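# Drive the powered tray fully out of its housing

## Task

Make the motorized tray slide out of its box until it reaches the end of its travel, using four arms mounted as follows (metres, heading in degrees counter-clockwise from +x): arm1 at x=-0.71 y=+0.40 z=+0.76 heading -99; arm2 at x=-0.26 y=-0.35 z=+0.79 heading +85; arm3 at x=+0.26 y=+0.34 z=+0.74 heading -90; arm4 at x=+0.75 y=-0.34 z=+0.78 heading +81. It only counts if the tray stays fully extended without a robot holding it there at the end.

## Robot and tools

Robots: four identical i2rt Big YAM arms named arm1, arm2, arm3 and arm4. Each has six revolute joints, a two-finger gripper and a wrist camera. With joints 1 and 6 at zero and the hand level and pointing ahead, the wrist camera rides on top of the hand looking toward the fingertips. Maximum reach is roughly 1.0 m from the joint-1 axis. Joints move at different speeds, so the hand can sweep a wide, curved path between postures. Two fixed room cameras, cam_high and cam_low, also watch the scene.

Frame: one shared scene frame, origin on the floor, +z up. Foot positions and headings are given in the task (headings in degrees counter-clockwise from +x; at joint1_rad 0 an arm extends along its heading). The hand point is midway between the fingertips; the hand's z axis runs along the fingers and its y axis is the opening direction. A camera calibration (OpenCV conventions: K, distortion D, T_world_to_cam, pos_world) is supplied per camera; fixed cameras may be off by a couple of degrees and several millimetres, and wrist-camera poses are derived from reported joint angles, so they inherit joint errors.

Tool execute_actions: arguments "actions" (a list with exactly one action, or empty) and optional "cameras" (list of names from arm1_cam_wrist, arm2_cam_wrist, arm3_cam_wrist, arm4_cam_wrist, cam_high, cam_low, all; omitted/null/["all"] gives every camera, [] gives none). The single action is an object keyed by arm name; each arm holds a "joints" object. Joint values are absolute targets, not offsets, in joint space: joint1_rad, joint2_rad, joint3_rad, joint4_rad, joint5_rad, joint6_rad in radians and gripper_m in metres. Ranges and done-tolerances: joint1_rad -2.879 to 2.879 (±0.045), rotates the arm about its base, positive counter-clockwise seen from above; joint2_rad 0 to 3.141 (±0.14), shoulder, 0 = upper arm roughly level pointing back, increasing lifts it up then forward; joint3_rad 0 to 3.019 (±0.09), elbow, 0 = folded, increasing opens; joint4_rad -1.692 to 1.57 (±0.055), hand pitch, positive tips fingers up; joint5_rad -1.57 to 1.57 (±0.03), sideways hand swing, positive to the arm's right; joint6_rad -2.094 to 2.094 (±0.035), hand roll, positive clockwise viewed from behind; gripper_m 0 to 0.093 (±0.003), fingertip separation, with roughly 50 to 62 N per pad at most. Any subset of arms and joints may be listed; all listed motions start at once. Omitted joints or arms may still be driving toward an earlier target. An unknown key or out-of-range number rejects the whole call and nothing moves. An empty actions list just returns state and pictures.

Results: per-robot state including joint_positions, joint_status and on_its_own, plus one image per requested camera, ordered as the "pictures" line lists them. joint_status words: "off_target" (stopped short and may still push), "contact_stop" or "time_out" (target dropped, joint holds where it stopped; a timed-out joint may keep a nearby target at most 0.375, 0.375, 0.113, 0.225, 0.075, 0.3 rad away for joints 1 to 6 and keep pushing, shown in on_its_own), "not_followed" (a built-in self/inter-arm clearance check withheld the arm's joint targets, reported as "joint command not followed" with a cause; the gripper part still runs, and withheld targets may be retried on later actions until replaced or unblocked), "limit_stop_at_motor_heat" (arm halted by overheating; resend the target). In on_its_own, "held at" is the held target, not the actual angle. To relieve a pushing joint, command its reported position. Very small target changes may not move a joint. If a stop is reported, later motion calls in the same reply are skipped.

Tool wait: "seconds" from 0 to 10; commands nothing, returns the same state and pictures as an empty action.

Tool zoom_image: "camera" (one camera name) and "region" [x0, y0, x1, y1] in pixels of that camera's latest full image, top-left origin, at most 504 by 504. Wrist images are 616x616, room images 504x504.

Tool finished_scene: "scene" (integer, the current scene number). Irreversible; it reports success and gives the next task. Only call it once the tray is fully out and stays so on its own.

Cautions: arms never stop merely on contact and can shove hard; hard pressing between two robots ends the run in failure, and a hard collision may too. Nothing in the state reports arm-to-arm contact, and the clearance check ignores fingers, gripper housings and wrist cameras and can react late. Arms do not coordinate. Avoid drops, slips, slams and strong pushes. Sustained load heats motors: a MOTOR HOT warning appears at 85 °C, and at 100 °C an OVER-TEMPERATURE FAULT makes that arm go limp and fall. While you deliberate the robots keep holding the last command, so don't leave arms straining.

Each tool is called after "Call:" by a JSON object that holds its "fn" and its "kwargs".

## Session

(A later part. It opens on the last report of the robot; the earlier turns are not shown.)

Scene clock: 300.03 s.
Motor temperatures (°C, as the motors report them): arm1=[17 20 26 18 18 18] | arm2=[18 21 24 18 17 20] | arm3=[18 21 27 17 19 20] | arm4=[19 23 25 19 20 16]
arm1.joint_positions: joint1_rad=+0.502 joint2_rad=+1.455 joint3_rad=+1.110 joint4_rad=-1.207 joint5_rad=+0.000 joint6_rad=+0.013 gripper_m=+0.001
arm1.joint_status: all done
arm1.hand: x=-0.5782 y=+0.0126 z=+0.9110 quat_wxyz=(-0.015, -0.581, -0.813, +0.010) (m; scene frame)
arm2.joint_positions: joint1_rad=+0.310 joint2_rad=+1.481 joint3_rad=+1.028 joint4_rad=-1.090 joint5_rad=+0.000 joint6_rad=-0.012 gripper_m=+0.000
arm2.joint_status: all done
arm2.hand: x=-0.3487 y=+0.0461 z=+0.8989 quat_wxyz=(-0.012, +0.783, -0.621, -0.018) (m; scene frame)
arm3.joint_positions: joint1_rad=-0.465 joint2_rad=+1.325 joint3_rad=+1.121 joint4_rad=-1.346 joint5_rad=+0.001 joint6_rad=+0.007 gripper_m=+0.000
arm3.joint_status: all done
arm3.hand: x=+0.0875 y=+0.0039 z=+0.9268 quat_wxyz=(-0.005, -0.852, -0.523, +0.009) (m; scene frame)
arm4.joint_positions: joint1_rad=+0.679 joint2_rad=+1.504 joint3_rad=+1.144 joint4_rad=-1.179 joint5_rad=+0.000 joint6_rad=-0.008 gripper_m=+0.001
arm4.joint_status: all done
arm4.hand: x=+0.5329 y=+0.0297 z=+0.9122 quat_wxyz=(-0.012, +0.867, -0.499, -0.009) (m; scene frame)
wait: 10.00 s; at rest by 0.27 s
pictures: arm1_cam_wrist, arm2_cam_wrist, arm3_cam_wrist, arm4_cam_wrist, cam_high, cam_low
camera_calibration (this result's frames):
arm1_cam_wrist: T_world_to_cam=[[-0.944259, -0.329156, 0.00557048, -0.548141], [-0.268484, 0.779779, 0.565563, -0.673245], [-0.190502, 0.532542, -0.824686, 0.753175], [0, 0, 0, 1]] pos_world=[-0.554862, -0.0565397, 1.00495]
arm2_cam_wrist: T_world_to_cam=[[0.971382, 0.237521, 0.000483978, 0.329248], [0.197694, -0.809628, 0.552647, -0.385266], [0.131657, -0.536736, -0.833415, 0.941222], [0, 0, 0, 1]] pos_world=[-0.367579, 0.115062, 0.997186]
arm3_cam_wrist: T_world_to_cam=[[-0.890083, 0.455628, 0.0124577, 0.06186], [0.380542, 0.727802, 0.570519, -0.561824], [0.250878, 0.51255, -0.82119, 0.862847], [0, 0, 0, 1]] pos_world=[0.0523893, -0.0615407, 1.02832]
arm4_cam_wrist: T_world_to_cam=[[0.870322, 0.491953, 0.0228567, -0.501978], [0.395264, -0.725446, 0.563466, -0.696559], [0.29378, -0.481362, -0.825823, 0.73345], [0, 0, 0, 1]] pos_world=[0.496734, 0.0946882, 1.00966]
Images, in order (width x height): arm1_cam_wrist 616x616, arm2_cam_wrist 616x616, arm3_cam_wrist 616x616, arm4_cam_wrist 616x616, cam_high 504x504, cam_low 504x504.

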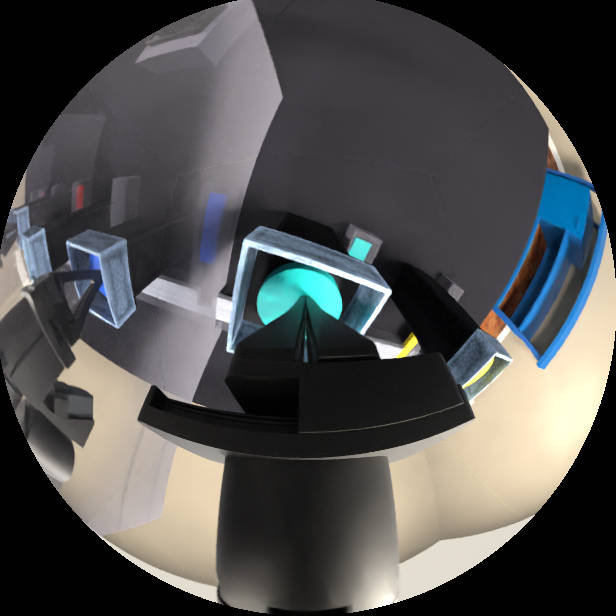

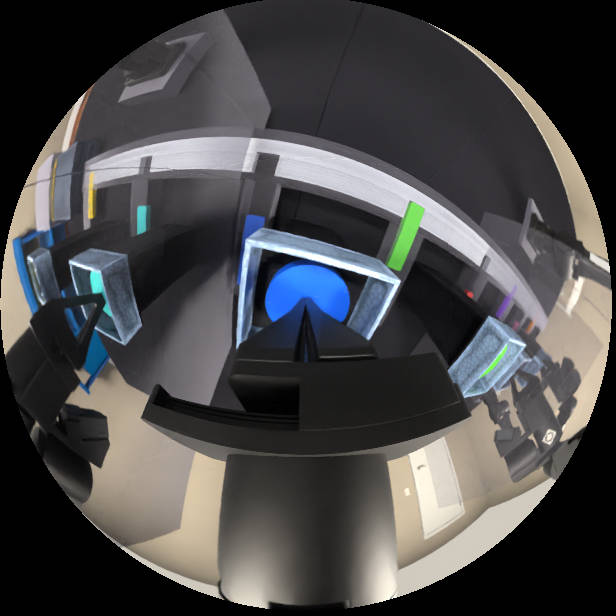

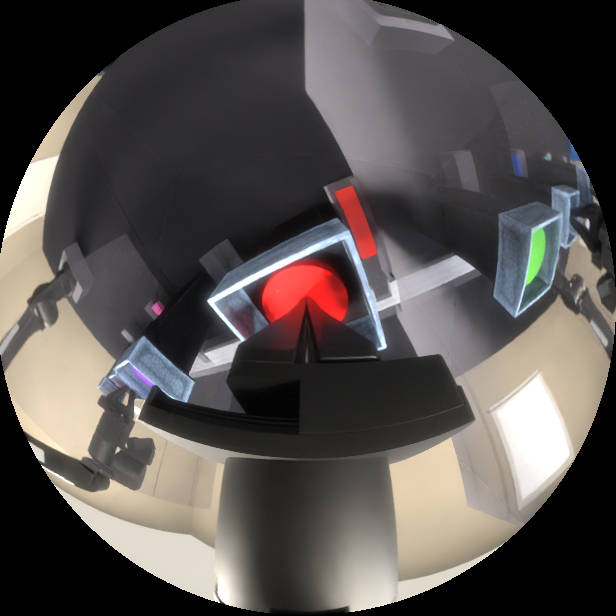

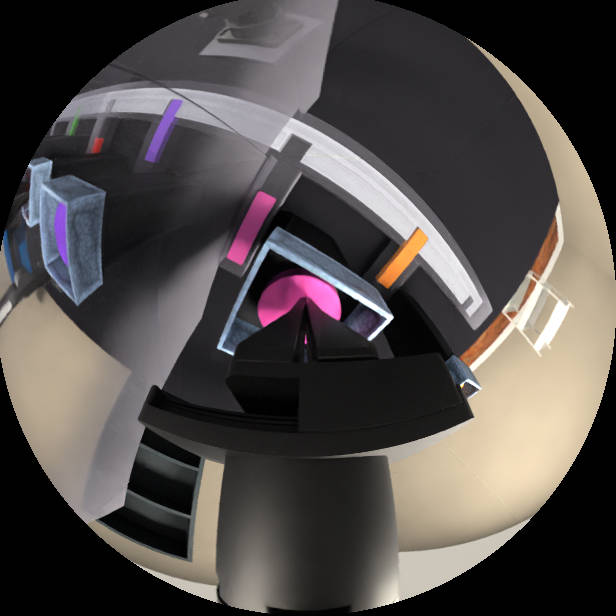

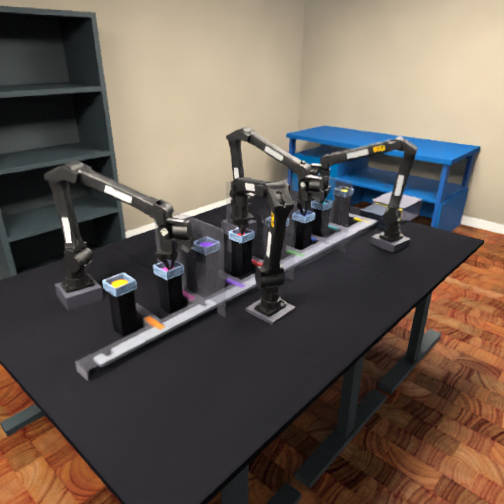

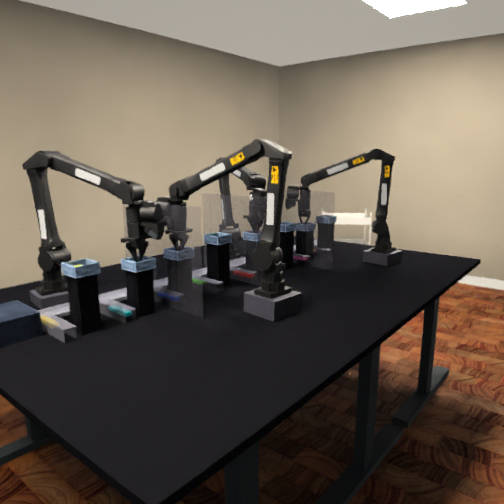

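Call:
{"fn": "execute_actions", "kwargs": {"actions": [{"arm1":{"joints":{"joint2_rad":1.42,"joint3_rad":1.34,"joint4_rad":-1.46}},"arm2":{"joints":{"joint2_rad":1.42,"joint3_rad":1.26,"joint4_rad":-1.39}},"arm3":{"joints":{"joint2_rad":1.33,"joint3_rad":1.39,"joint4_rad":-1.6}},"arm4":{"joints":{"joint2_rad":1.47,"joint3_rad":1.38,"joint4_rad":-1.44}}}], "cameras": []}}

Call:
{"fn": "execute_actions", "kwargs": {"actions": [{"arm1":{"joints":{"joint1_rad":-0.05,"joint2_rad":1.37,"joint3_rad":1.25,"joint4_rad":-1.45}},"arm2":{"joints":{"joint1_rad":-0.224,"joint2_rad":1.43,"joint3_rad":1.26,"joint4_rad":-1.39}},"arm3":{"joints":{"joint1_rad":0.145,"joint2_rad":1.235,"joint3_rad":1.26,"joint4_rad":-1.6}},"arm4":{"joints":{"joint1_rad":0.14,"joint2_rad":1.3,"joint3_rad":1.155,"joint4_rad":-1.42}}}], "cameras": []}}

Call:
{"fn": "execute_actions", "kwargs": {"actions": [{"arm1":{"joints":{"joint2_rad":1.41,"joint3_rad":1.067,"joint4_rad":-1.22}},"arm2":{"joints":{"joint2_rad":1.497,"joint3_rad":1.077,"joint4_rad":-1.14}},"arm3":{"joints":{"joint2_rad":1.242,"joint3_rad":1.05,"joint4_rad":-1.37}},"arm4":{"joints":{"joint2_rad":1.335,"joint3_rad":0.966,"joint4_rad":-1.19}}}], "cameras": []}}

Call:
{"fn": "wait", "kwargs": {"seconds": 10}}

Scene clock: 311.03 s.
Motor temperatures (°C, as the motors report them): arm1=[17 20 27 18 18 18] | arm2=[18 21 24 18 17 20] | arm3=[18 21 28 17 19 20] | arm4=[19 23 25 19 20 16]
arm1.joint_positions: joint1_rad=+0.502 joint2_rad=+1.409 joint3_rad=+1.313 joint4_rad=-1.450 joint5_rad=+0.000 joint6_rad=+0.013 gripper_m=+0.001
arm1.joint_status: all done
arm1.hand: x=-0.5772 y=+0.0098 z=+1.0042 quat_wxyz=(-0.017, -0.581, -0.813, +0.012) (m; scene frame)
arm2.joint_positions: joint1_rad=+0.310 joint2_rad=+1.404 joint3_rad=+1.234 joint4_rad=-1.377 joint5_rad=+0.000 joint6_rad=-0.012 gripper_m=+0.000
arm2.joint_status: all done
arm2.hand: x=-0.3484 y=+0.0469 z=+1.0030 quat_wxyz=(-0.011, +0.783, -0.621, -0.017) (m; scene frame)
arm3.joint_positions: joint1_rad=-0.465 joint2_rad=+1.324 joint3_rad=+1.356 joint4_rad=-1.590 joint5_rad=+0.001 joint6_rad=+0.007 gripper_m=+0.000
arm3.joint_status: all done
arm3.hand: x=+0.0850 y=-0.0010 z=+1.0163 quat_wxyz=(-0.003, -0.852, -0.523, +0.006) (m; scene frame)
arm4.joint_positions: joint1_rad=+0.679 joint2_rad=+1.465 joint3_rad=+1.340 joint4_rad=-1.430 joint5_rad=+0.000 joint6_rad=-0.008 gripper_m=+0.001
arm4.joint_status: all done
arm4.hand: x=+0.5306 y=+0.0315 z=+1.0002 quat_wxyz=(-0.008, +0.867, -0.499, -0.002) (m; scene frame)
pictures: none
No camera images: the call's "cameras" was empty. Leave "cameras" out to get every camera's image.

Scene clock: 312.23 s.
Motor temperatures (°C, as the motors report them): arm1=[17 20 27 18 18 18] | arm2=[18 21 24 18 17 20] | arm3=[18 21 28 17 19 20] | arm4=[19 23 25 19 20 16]
arm1.joint_positions: joint1_rad=-0.055 joint2_rad=+1.371 joint3_rad=+1.254 joint4_rad=-1.450 joint5_rad=+0.000 joint6_rad=+0.013 gripper_m=+0.001
arm1.joint_status: all done
arm1.hand: x=-0.8000 y=+0.0155 z=+0.9949 quat_wxyz=(-0.010, -0.783, -0.622, +0.004) (m; scene frame)
arm2.joint_positions: joint1_rad=-0.232 joint2_rad=+1.415 joint3_rad=+1.234 joint4_rad=-1.377 joint5_rad=+0.000 joint6_rad=-0.012 gripper_m=+0.000
arm2.joint_status: all done
arm2.hand: x=-0.1301 y=+0.0360 z=+0.9965 quat_wxyz=(-0.006, +0.589, -0.808, -0.012) (m; scene frame)
arm3.joint_positions: joint1_rad=+0.147 joint2_rad=+1.240 joint3_rad=+1.261 joint4_rad=-1.592 joint5_rad=+0.001 joint6_rad=+0.007 gripper_m=+0.000
arm3.joint_status: all done
arm3.hand: x=+0.3060 y=-0.0024 z=+1.0086 quat_wxyz=(+0.000, -0.655, -0.755, +0.000) (m; scene frame)
arm4.joint_positions: joint1_rad=+0.141 joint2_rad=+1.288 joint3_rad=+1.164 joint4_rad=-1.423 joint5_rad=+0.000 joint6_rad=-0.008 gripper_m=+0.001
arm4.joint_status: all done
arm4.hand: x=+0.7519 y=+0.0222 z=+1.0022 quat_wxyz=(-0.014, +0.703, -0.711, -0.005) (m; scene frame)
pictures: none
No camera images: the call's "cameras" was empty. Leave "cameras" out to get every camera's image.

Scene clock: 313.20 s.
Motor temperatures (°C, as the motors report them): arm1=[17 20 27 18 18 18] | arm2=[18 21 24 18 17 20] | arm3=[18 21 28 17 19 20] | arm4=[19 23 25 19 20 16]
arm1.joint_positions: joint1_rad=-0.055 joint2_rad=+1.375 joint3_rad=+1.090 joint4_rad=-1.257 joint5_rad=+0.000 joint6_rad=+0.013 gripper_m=+0.001
arm1.joint_status: all done
arm1.hand: x=-0.7985 y=+0.0197 z=+0.9320 quat_wxyz=(-0.017, -0.783, -0.622, +0.014) (m; scene frame)
arm2.joint_positions: joint1_rad=-0.232 joint2_rad=+1.463 joint3_rad=+1.095 joint4_rad=-1.176 joint5_rad=+0.000 joint6_rad=-0.012 gripper_m=+0.000
arm2.joint_status: all done
arm2.hand: x=-0.1299 y=+0.0397 z=+0.9275 quat_wxyz=(-0.012, +0.589, -0.808, -0.016) (m; scene frame)
arm3.joint_positions: joint1_rad=+0.147 joint2_rad=+1.221 joint3_rad=+1.070 joint4_rad=-1.403 joint5_rad=+0.001 joint6_rad=+0.007 gripper_m=+0.000
arm3.joint_status: all done
arm3.hand: x=+0.3050 y=+0.0049 z=+0.9421 quat_wxyz=(-0.006, -0.655, -0.755, +0.006) (m; scene frame)
arm4.joint_positions: joint1_rad=+0.141 joint2_rad=+1.309 joint3_rad=+0.988 joint4_rad=-1.224 joint5_rad=+0.000 joint6_rad=-0.007 gripper_m=+0.001
arm4.joint_status: all done
arm4.hand: x=+0.7526 y=+0.0142 z=+0.9298 quat_wxyz=(-0.015, +0.703, -0.711, -0.005) (m; scene frame)
pictures: none
No camera images: the call's "cameras" was empty. Leave "cameras" out to get every camera's image.

Scene clock: 323.20 s.
Motor temperatures (°C, as the motors report them): arm1=[17 20 26 18 18 18] | arm2=[18 21 24 18 17 20] | arm3=[18 21 28 17 19 20] | arm4=[19 22 25 19 20 16]
arm1.joint_positions: joint1_rad=-0.055 joint2_rad=+1.375 joint3_rad=+1.090 joint4_rad=-1.257 joint5_rad=+0.000 joint6_rad=+0.013 gripper_m=+0.001
arm1.joint_status: all done
arm1.hand: x=-0.7985 y=+0.0197 z=+0.9320 quat_wxyz=(-0.017, -0.783, -0.622, +0.014) (m; scene frame)
arm2.joint_positions: joint1_rad=-0.232 joint2_rad=+1.463 joint3_rad=+1.095 joint4_rad=-1.176 joint5_rad=+0.000 joint6_rad=-0.012 gripper_m=+0.000
arm2.joint_status: all done
arm2.hand: x=-0.1299 y=+0.0397 z=+0.9275 quat_wxyz=(-0.012, +0.589, -0.808, -0.016) (m; scene frame)
arm3.joint_positions: joint1_rad=+0.147 joint2_rad=+1.221 joint3_rad=+1.070 joint4_rad=-1.403 joint5_rad=+0.001 joint6_rad=+0.007 gripper_m=+0.000
arm3.joint_status: all done
arm3.hand: x=+0.3050 y=+0.0049 z=+0.9421 quat_wxyz=(-0.006, -0.655, -0.755, +0.006) (m; scene frame)
arm4.joint_positions: joint1_rad=+0.141 joint2_rad=+1.309 joint3_rad=+0.988 joint4_rad=-1.224 joint5_rad=+0.000 joint6_rad=-0.007 gripper_m=+0.001
arm4.joint_status: all done
arm4.hand: x=+0.7526 y=+0.0142 z=+0.9298 quat_wxyz=(-0.015, +0.703, -0.711, -0.005) (m; scene frame)
wait: 10.00 s; at rest by 0.27 s
pictures: arm1_cam_wrist, arm2_cam_wrist, arm3_cam_wrist, arm4_cam_wrist, cam_high, cam_low
camera_calibration (this result's frames):
arm1_cam_wrist: T_world_to_cam=[[-0.975644, 0.219329, -0.00366683, -0.781201], [0.179718, 0.808801, 0.559949, -0.387253], [0.125779, 0.545652, -0.828519, 0.980676], [0, 0, 0, 1]] pos_world=[-0.815927, -0.0505574, 1.02649]
arm2_cam_wrist: T_world_to_cam=[[0.95477, -0.297252, -0.00749189, 0.144618], [-0.243003, -0.794548, 0.556455, -0.51085], [-0.17136, -0.529466, -0.830844, 0.890796], [0, 0, 0, 1]] pos_world=[-0.109568, 0.108739, 1.02546]
arm3_cam_wrist: T_world_to_cam=[[-0.99025, -0.138743, 0.01248, 0.288226], [-0.106526, 0.811931, 0.573951, -0.509159], [-0.0897648, 0.567025, -0.818795, 0.921635], [0, 0, 0, 1]] pos_world=[0.313907, -0.0691987, 1.04327]
arm4_cam_wrist: T_world_to_cam=[[0.999445, -0.023821, 0.0232975, -0.776269], [-0.0328071, -0.825721, 0.563125, -0.480637], [0.00582302, -0.563576, -0.826044, 0.894061], [0, 0, 0, 1]] pos_world=[0.754863, 0.0885081, 1.02728]
Images, in order (width x height): arm1_cam_wrist 616x616, arm2_cam_wrist 616x616, arm3_cam_wrist 616x616, arm4_cam_wrist 616x616, cam_high 504x504, cam_low 504x504.

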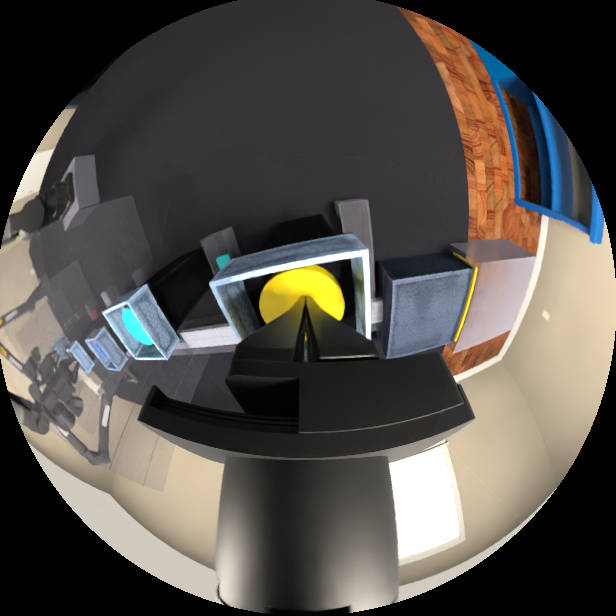

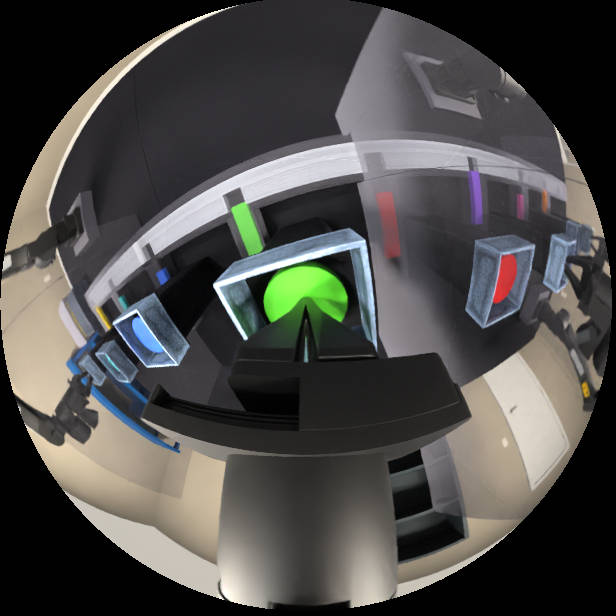

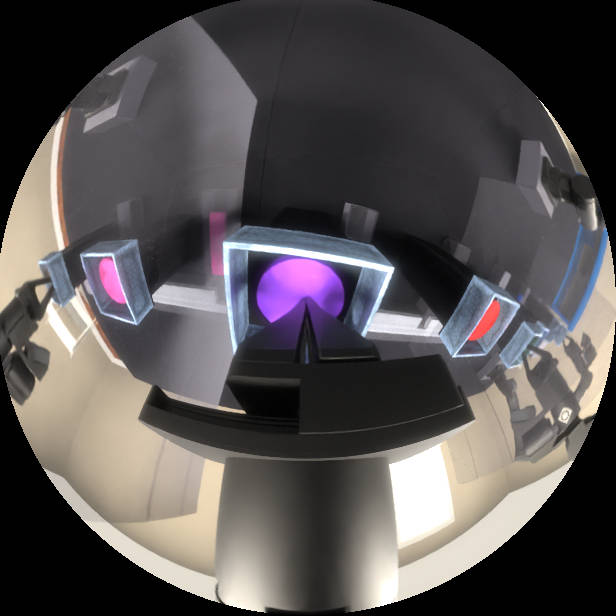

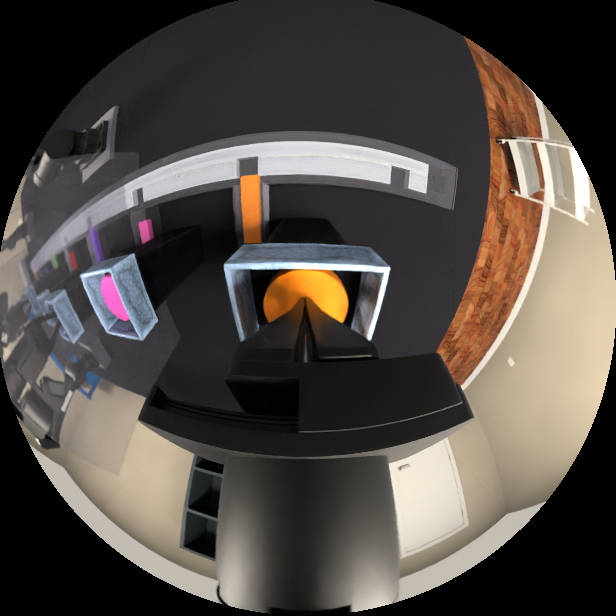

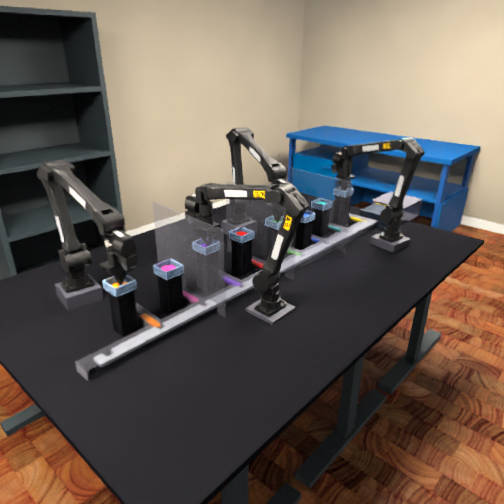

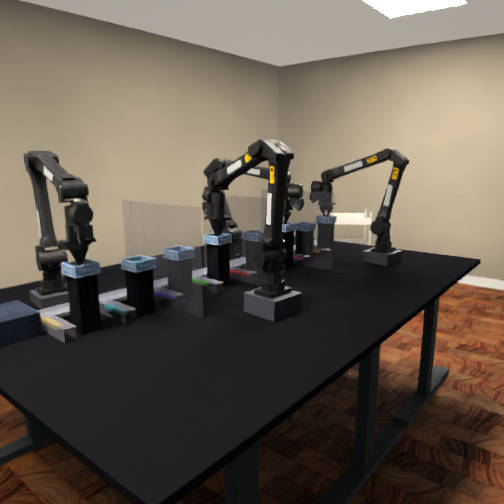

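Call:
{"fn": "wait", "kwargs": {"seconds": 8}}

Scene clock: 332.70 s.
Motor temperatures (°C, as the motors report them): arm1=[17 20 26 18 18 18] | arm2=[18 21 24 18 17 20] | arm3=[18 21 28 17 19 20] | arm4=[19 22 25 19 20 16]
arm1.joint_positions: joint1_rad=-0.055 joint2_rad=+1.375 joint3_rad=+1.090 joint4_rad=-1.257 joint5_rad=+0.000 joint6_rad=+0.013 gripper_m=+0.001
arm1.joint_status: all done
arm1.hand: x=-0.7985 y=+0.0197 z=+0.9320 quat_wxyz=(-0.017, -0.783, -0.622, +0.014) (m; scene frame)
arm2.joint_positions: joint1_rad=-0.232 joint2_rad=+1.463 joint3_rad=+1.095 joint4_rad=-1.176 joint5_rad=+0.000 joint6_rad=-0.012 gripper_m=+0.000
arm2.joint_status: all done
arm2.hand: x=-0.1299 y=+0.0397 z=+0.9275 quat_wxyz=(-0.012, +0.589, -0.808, -0.016) (m; scene frame)
arm3.joint_positions: joint1_rad=+0.147 joint2_rad=+1.221 joint3_rad=+1.070 joint4_rad=-1.403 joint5_rad=+0.001 joint6_rad=+0.007 gripper_m=+0.000
arm3.joint_status: all done
arm3.hand: x=+0.3050 y=+0.0049 z=+0.9421 quat_wxyz=(-0.006, -0.655, -0.755, +0.006) (m; scene frame)
arm4.joint_positions: joint1_rad=+0.141 joint2_rad=+1.309 joint3_rad=+0.988 joint4_rad=-1.224 joint5_rad=+0.000 joint6_rad=-0.007 gripper_m=+0.001
arm4.joint_status: all done
arm4.hand: x=+0.7526 y=+0.0142 z=+0.9298 quat_wxyz=(-0.015, +0.703, -0.711, -0.005) (m; scene frame)
wait: 8.00 s; at rest from the start
pictures: arm1_cam_wrist, arm2_cam_wrist, arm3_cam_wrist, arm4_cam_wrist, cam_high, cam_low
camera_calibration (this result's frames):
arm1_cam_wrist: T_world_to_cam=[[-0.975644, 0.219329, -0.00366683, -0.781201], [0.179718, 0.808801, 0.559949, -0.387253], [0.125779, 0.545652, -0.828519, 0.980676], [0, 0, 0, 1]] pos_world=[-0.815927, -0.0505574, 1.02649]
arm2_cam_wrist: T_world_to_cam=[[0.95477, -0.297252, -0.00749189, 0.144618], [-0.243003, -0.794548, 0.556455, -0.51085], [-0.17136, -0.529466, -0.830844, 0.890796], [0, 0, 0, 1]] pos_world=[-0.109568, 0.108739, 1.02546]
arm3_cam_wrist: T_world_to_cam=[[-0.99025, -0.138743, 0.01248, 0.288226], [-0.106526, 0.811931, 0.573951, -0.509159], [-0.0897648, 0.567025, -0.818795, 0.921635], [0, 0, 0, 1]] pos_world=[0.313907, -0.0691987, 1.04327]
arm4_cam_wrist: T_world_to_cam=[[0.999445, -0.023821, 0.0232975, -0.776269], [-0.0328071, -0.825721, 0.563125, -0.480637], [0.00582302, -0.563576, -0.826044, 0.894061], [0, 0, 0, 1]] pos_world=[0.754863, 0.0885081, 1.02728]
Images, in order (width x height): arm1_cam_wrist 616x616, arm2_cam_wrist 616x616, arm3_cam_wrist 616x616, arm4_cam_wrist 616x616, cam_high 504x504, cam_low 504x504.

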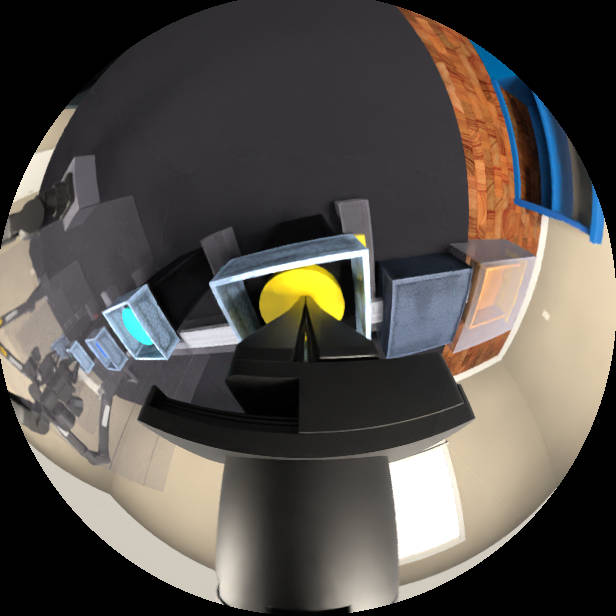

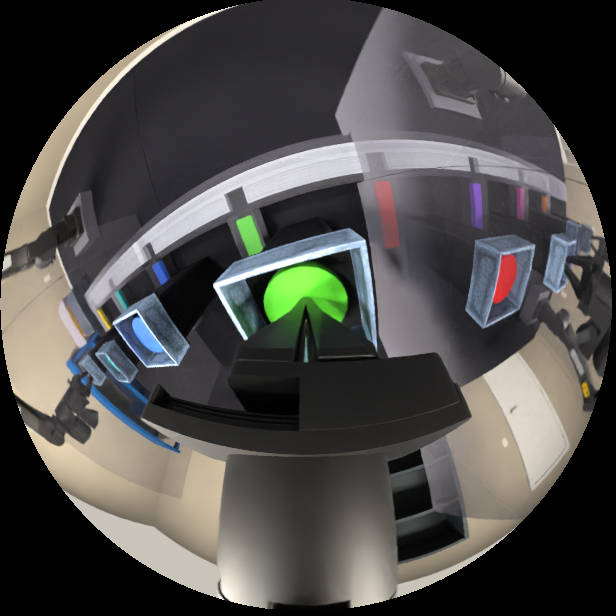

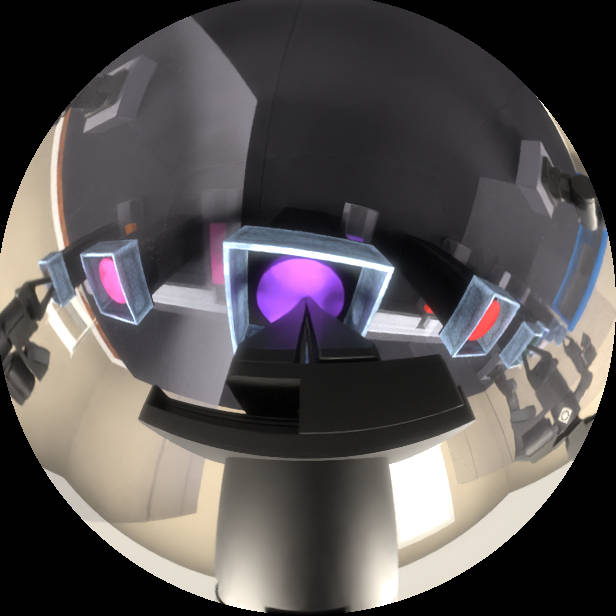

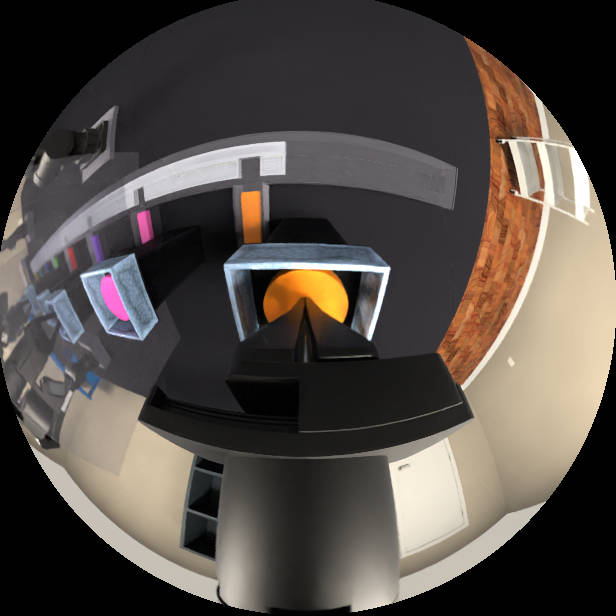

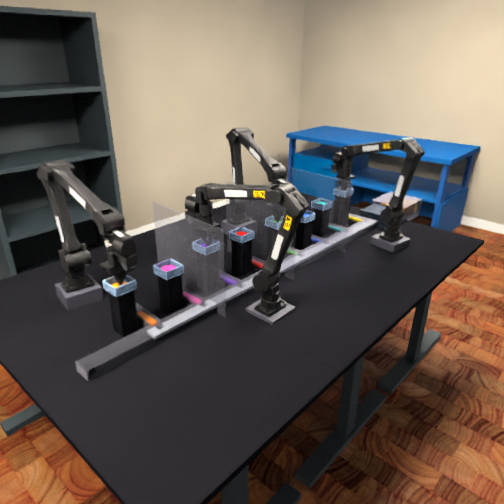

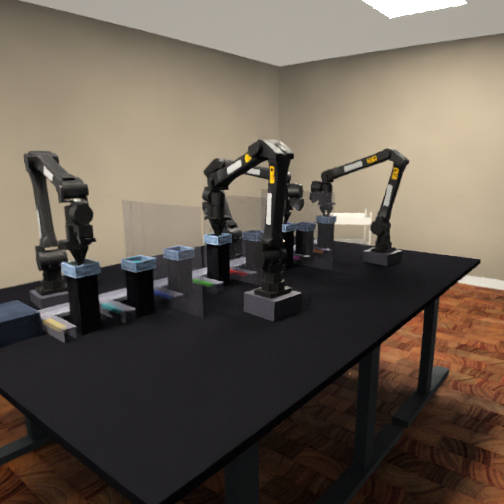

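Tray is out. Release the buttons and finish.

Call:
{"fn": "execute_actions", "kwargs": {"actions": [{"arm1":{"joints":{"joint2_rad":1.37,"joint3_rad":1.2,"joint4_rad":-1.38}},"arm2":{"joints":{"joint2_rad":1.45,"joint3_rad":1.2,"joint4_rad":-1.3}},"arm3":{"joints":{"joint2_rad":1.235,"joint3_rad":1.19,"joint4_rad":-1.51}},"arm4":{"joints":{"joint2_rad":1.3,"joint3_rad":1.1,"joint4_rad":-1.34}}}], "cameras": ["arm4_cam_wrist"]}}

Call:
{"fn": "finished_scene", "kwargs": {"scene": 1}}

Scene clock: 341.17 s.
Motor temperatures (°C, as the motors report them): arm1=[17 20 26 18 18 18] | arm2=[18 21 25 18 17 20] | arm3=[18 21 28 17 19 20] | arm4=[19 22 25 19 20 16]
arm1.joint_positions: joint1_rad=-0.055 joint2_rad=+1.366 joint3_rad=+1.166 joint4_rad=-1.369 joint5_rad=+0.000 joint6_rad=+0.013 gripper_m=+0.001
arm1.joint_status: all done
arm1.hand: x=-0.7982 y=+0.0223 z=+0.9636 quat_wxyz=(-0.009, -0.783, -0.622, +0.003) (m; scene frame)
arm2.joint_positions: joint1_rad=-0.232 joint2_rad=+1.448 joint3_rad=+1.164 joint4_rad=-1.287 joint5_rad=+0.000 joint6_rad=-0.012 gripper_m=+0.000
arm2.joint_status: all done
arm2.hand: x=-0.1304 y=+0.0370 z=+0.9581 quat_wxyz=(-0.001, +0.589, -0.808, -0.008) (m; scene frame)
arm3.joint_positions: joint1_rad=+0.147 joint2_rad=+1.221 joint3_rad=+1.148 joint4_rad=-1.499 joint5_rad=+0.001 joint6_rad=+0.007 gripper_m=+0.000
arm3.joint_status: all done
arm3.hand: x=+0.3048 y=+0.0062 z=+0.9713 quat_wxyz=(+0.001, -0.655, -0.755, +0.000) (m; scene frame)
arm4.joint_positions: joint1_rad=+0.141 joint2_rad=+1.296 joint3_rad=+1.050 joint4_rad=-1.330 joint5_rad=+0.000 joint6_rad=-0.007 gripper_m=+0.001
arm4.joint_status: all done
arm4.hand: x=+0.7522 y=+0.0097 z=+0.9571 quat_wxyz=(-0.004, +0.703, -0.711, +0.005) (m; scene frame)
pictures: arm4_cam_wrist
camera_calibration (this result's frames):
arm4_cam_wrist: T_world_to_cam=[[0.99945, -0.0235003, 0.0234171, -0.776698], [-0.0327787, -0.80837, 0.587762, -0.523496], [0.00511713, -0.588206, -0.808695, 0.898235], [0, 0, 0, 1]] pos_world=[0.754514, 0.0869167, 1.05228]
Images, in order (width x height): arm4_cam_wrist 616x616.

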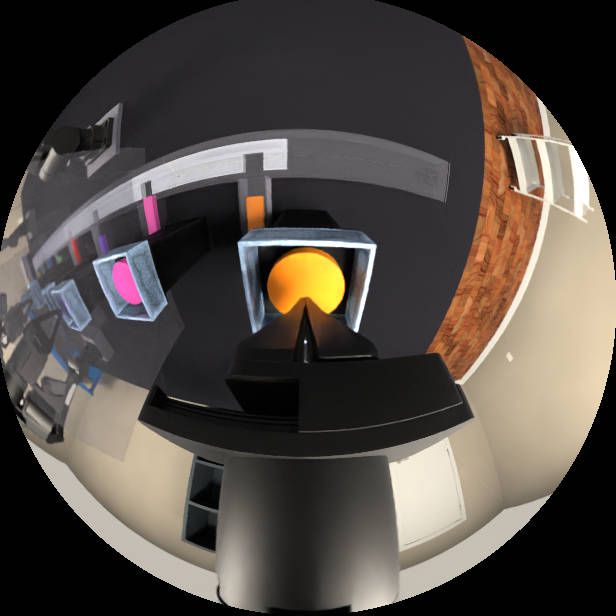

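The scene is finished: the task was done.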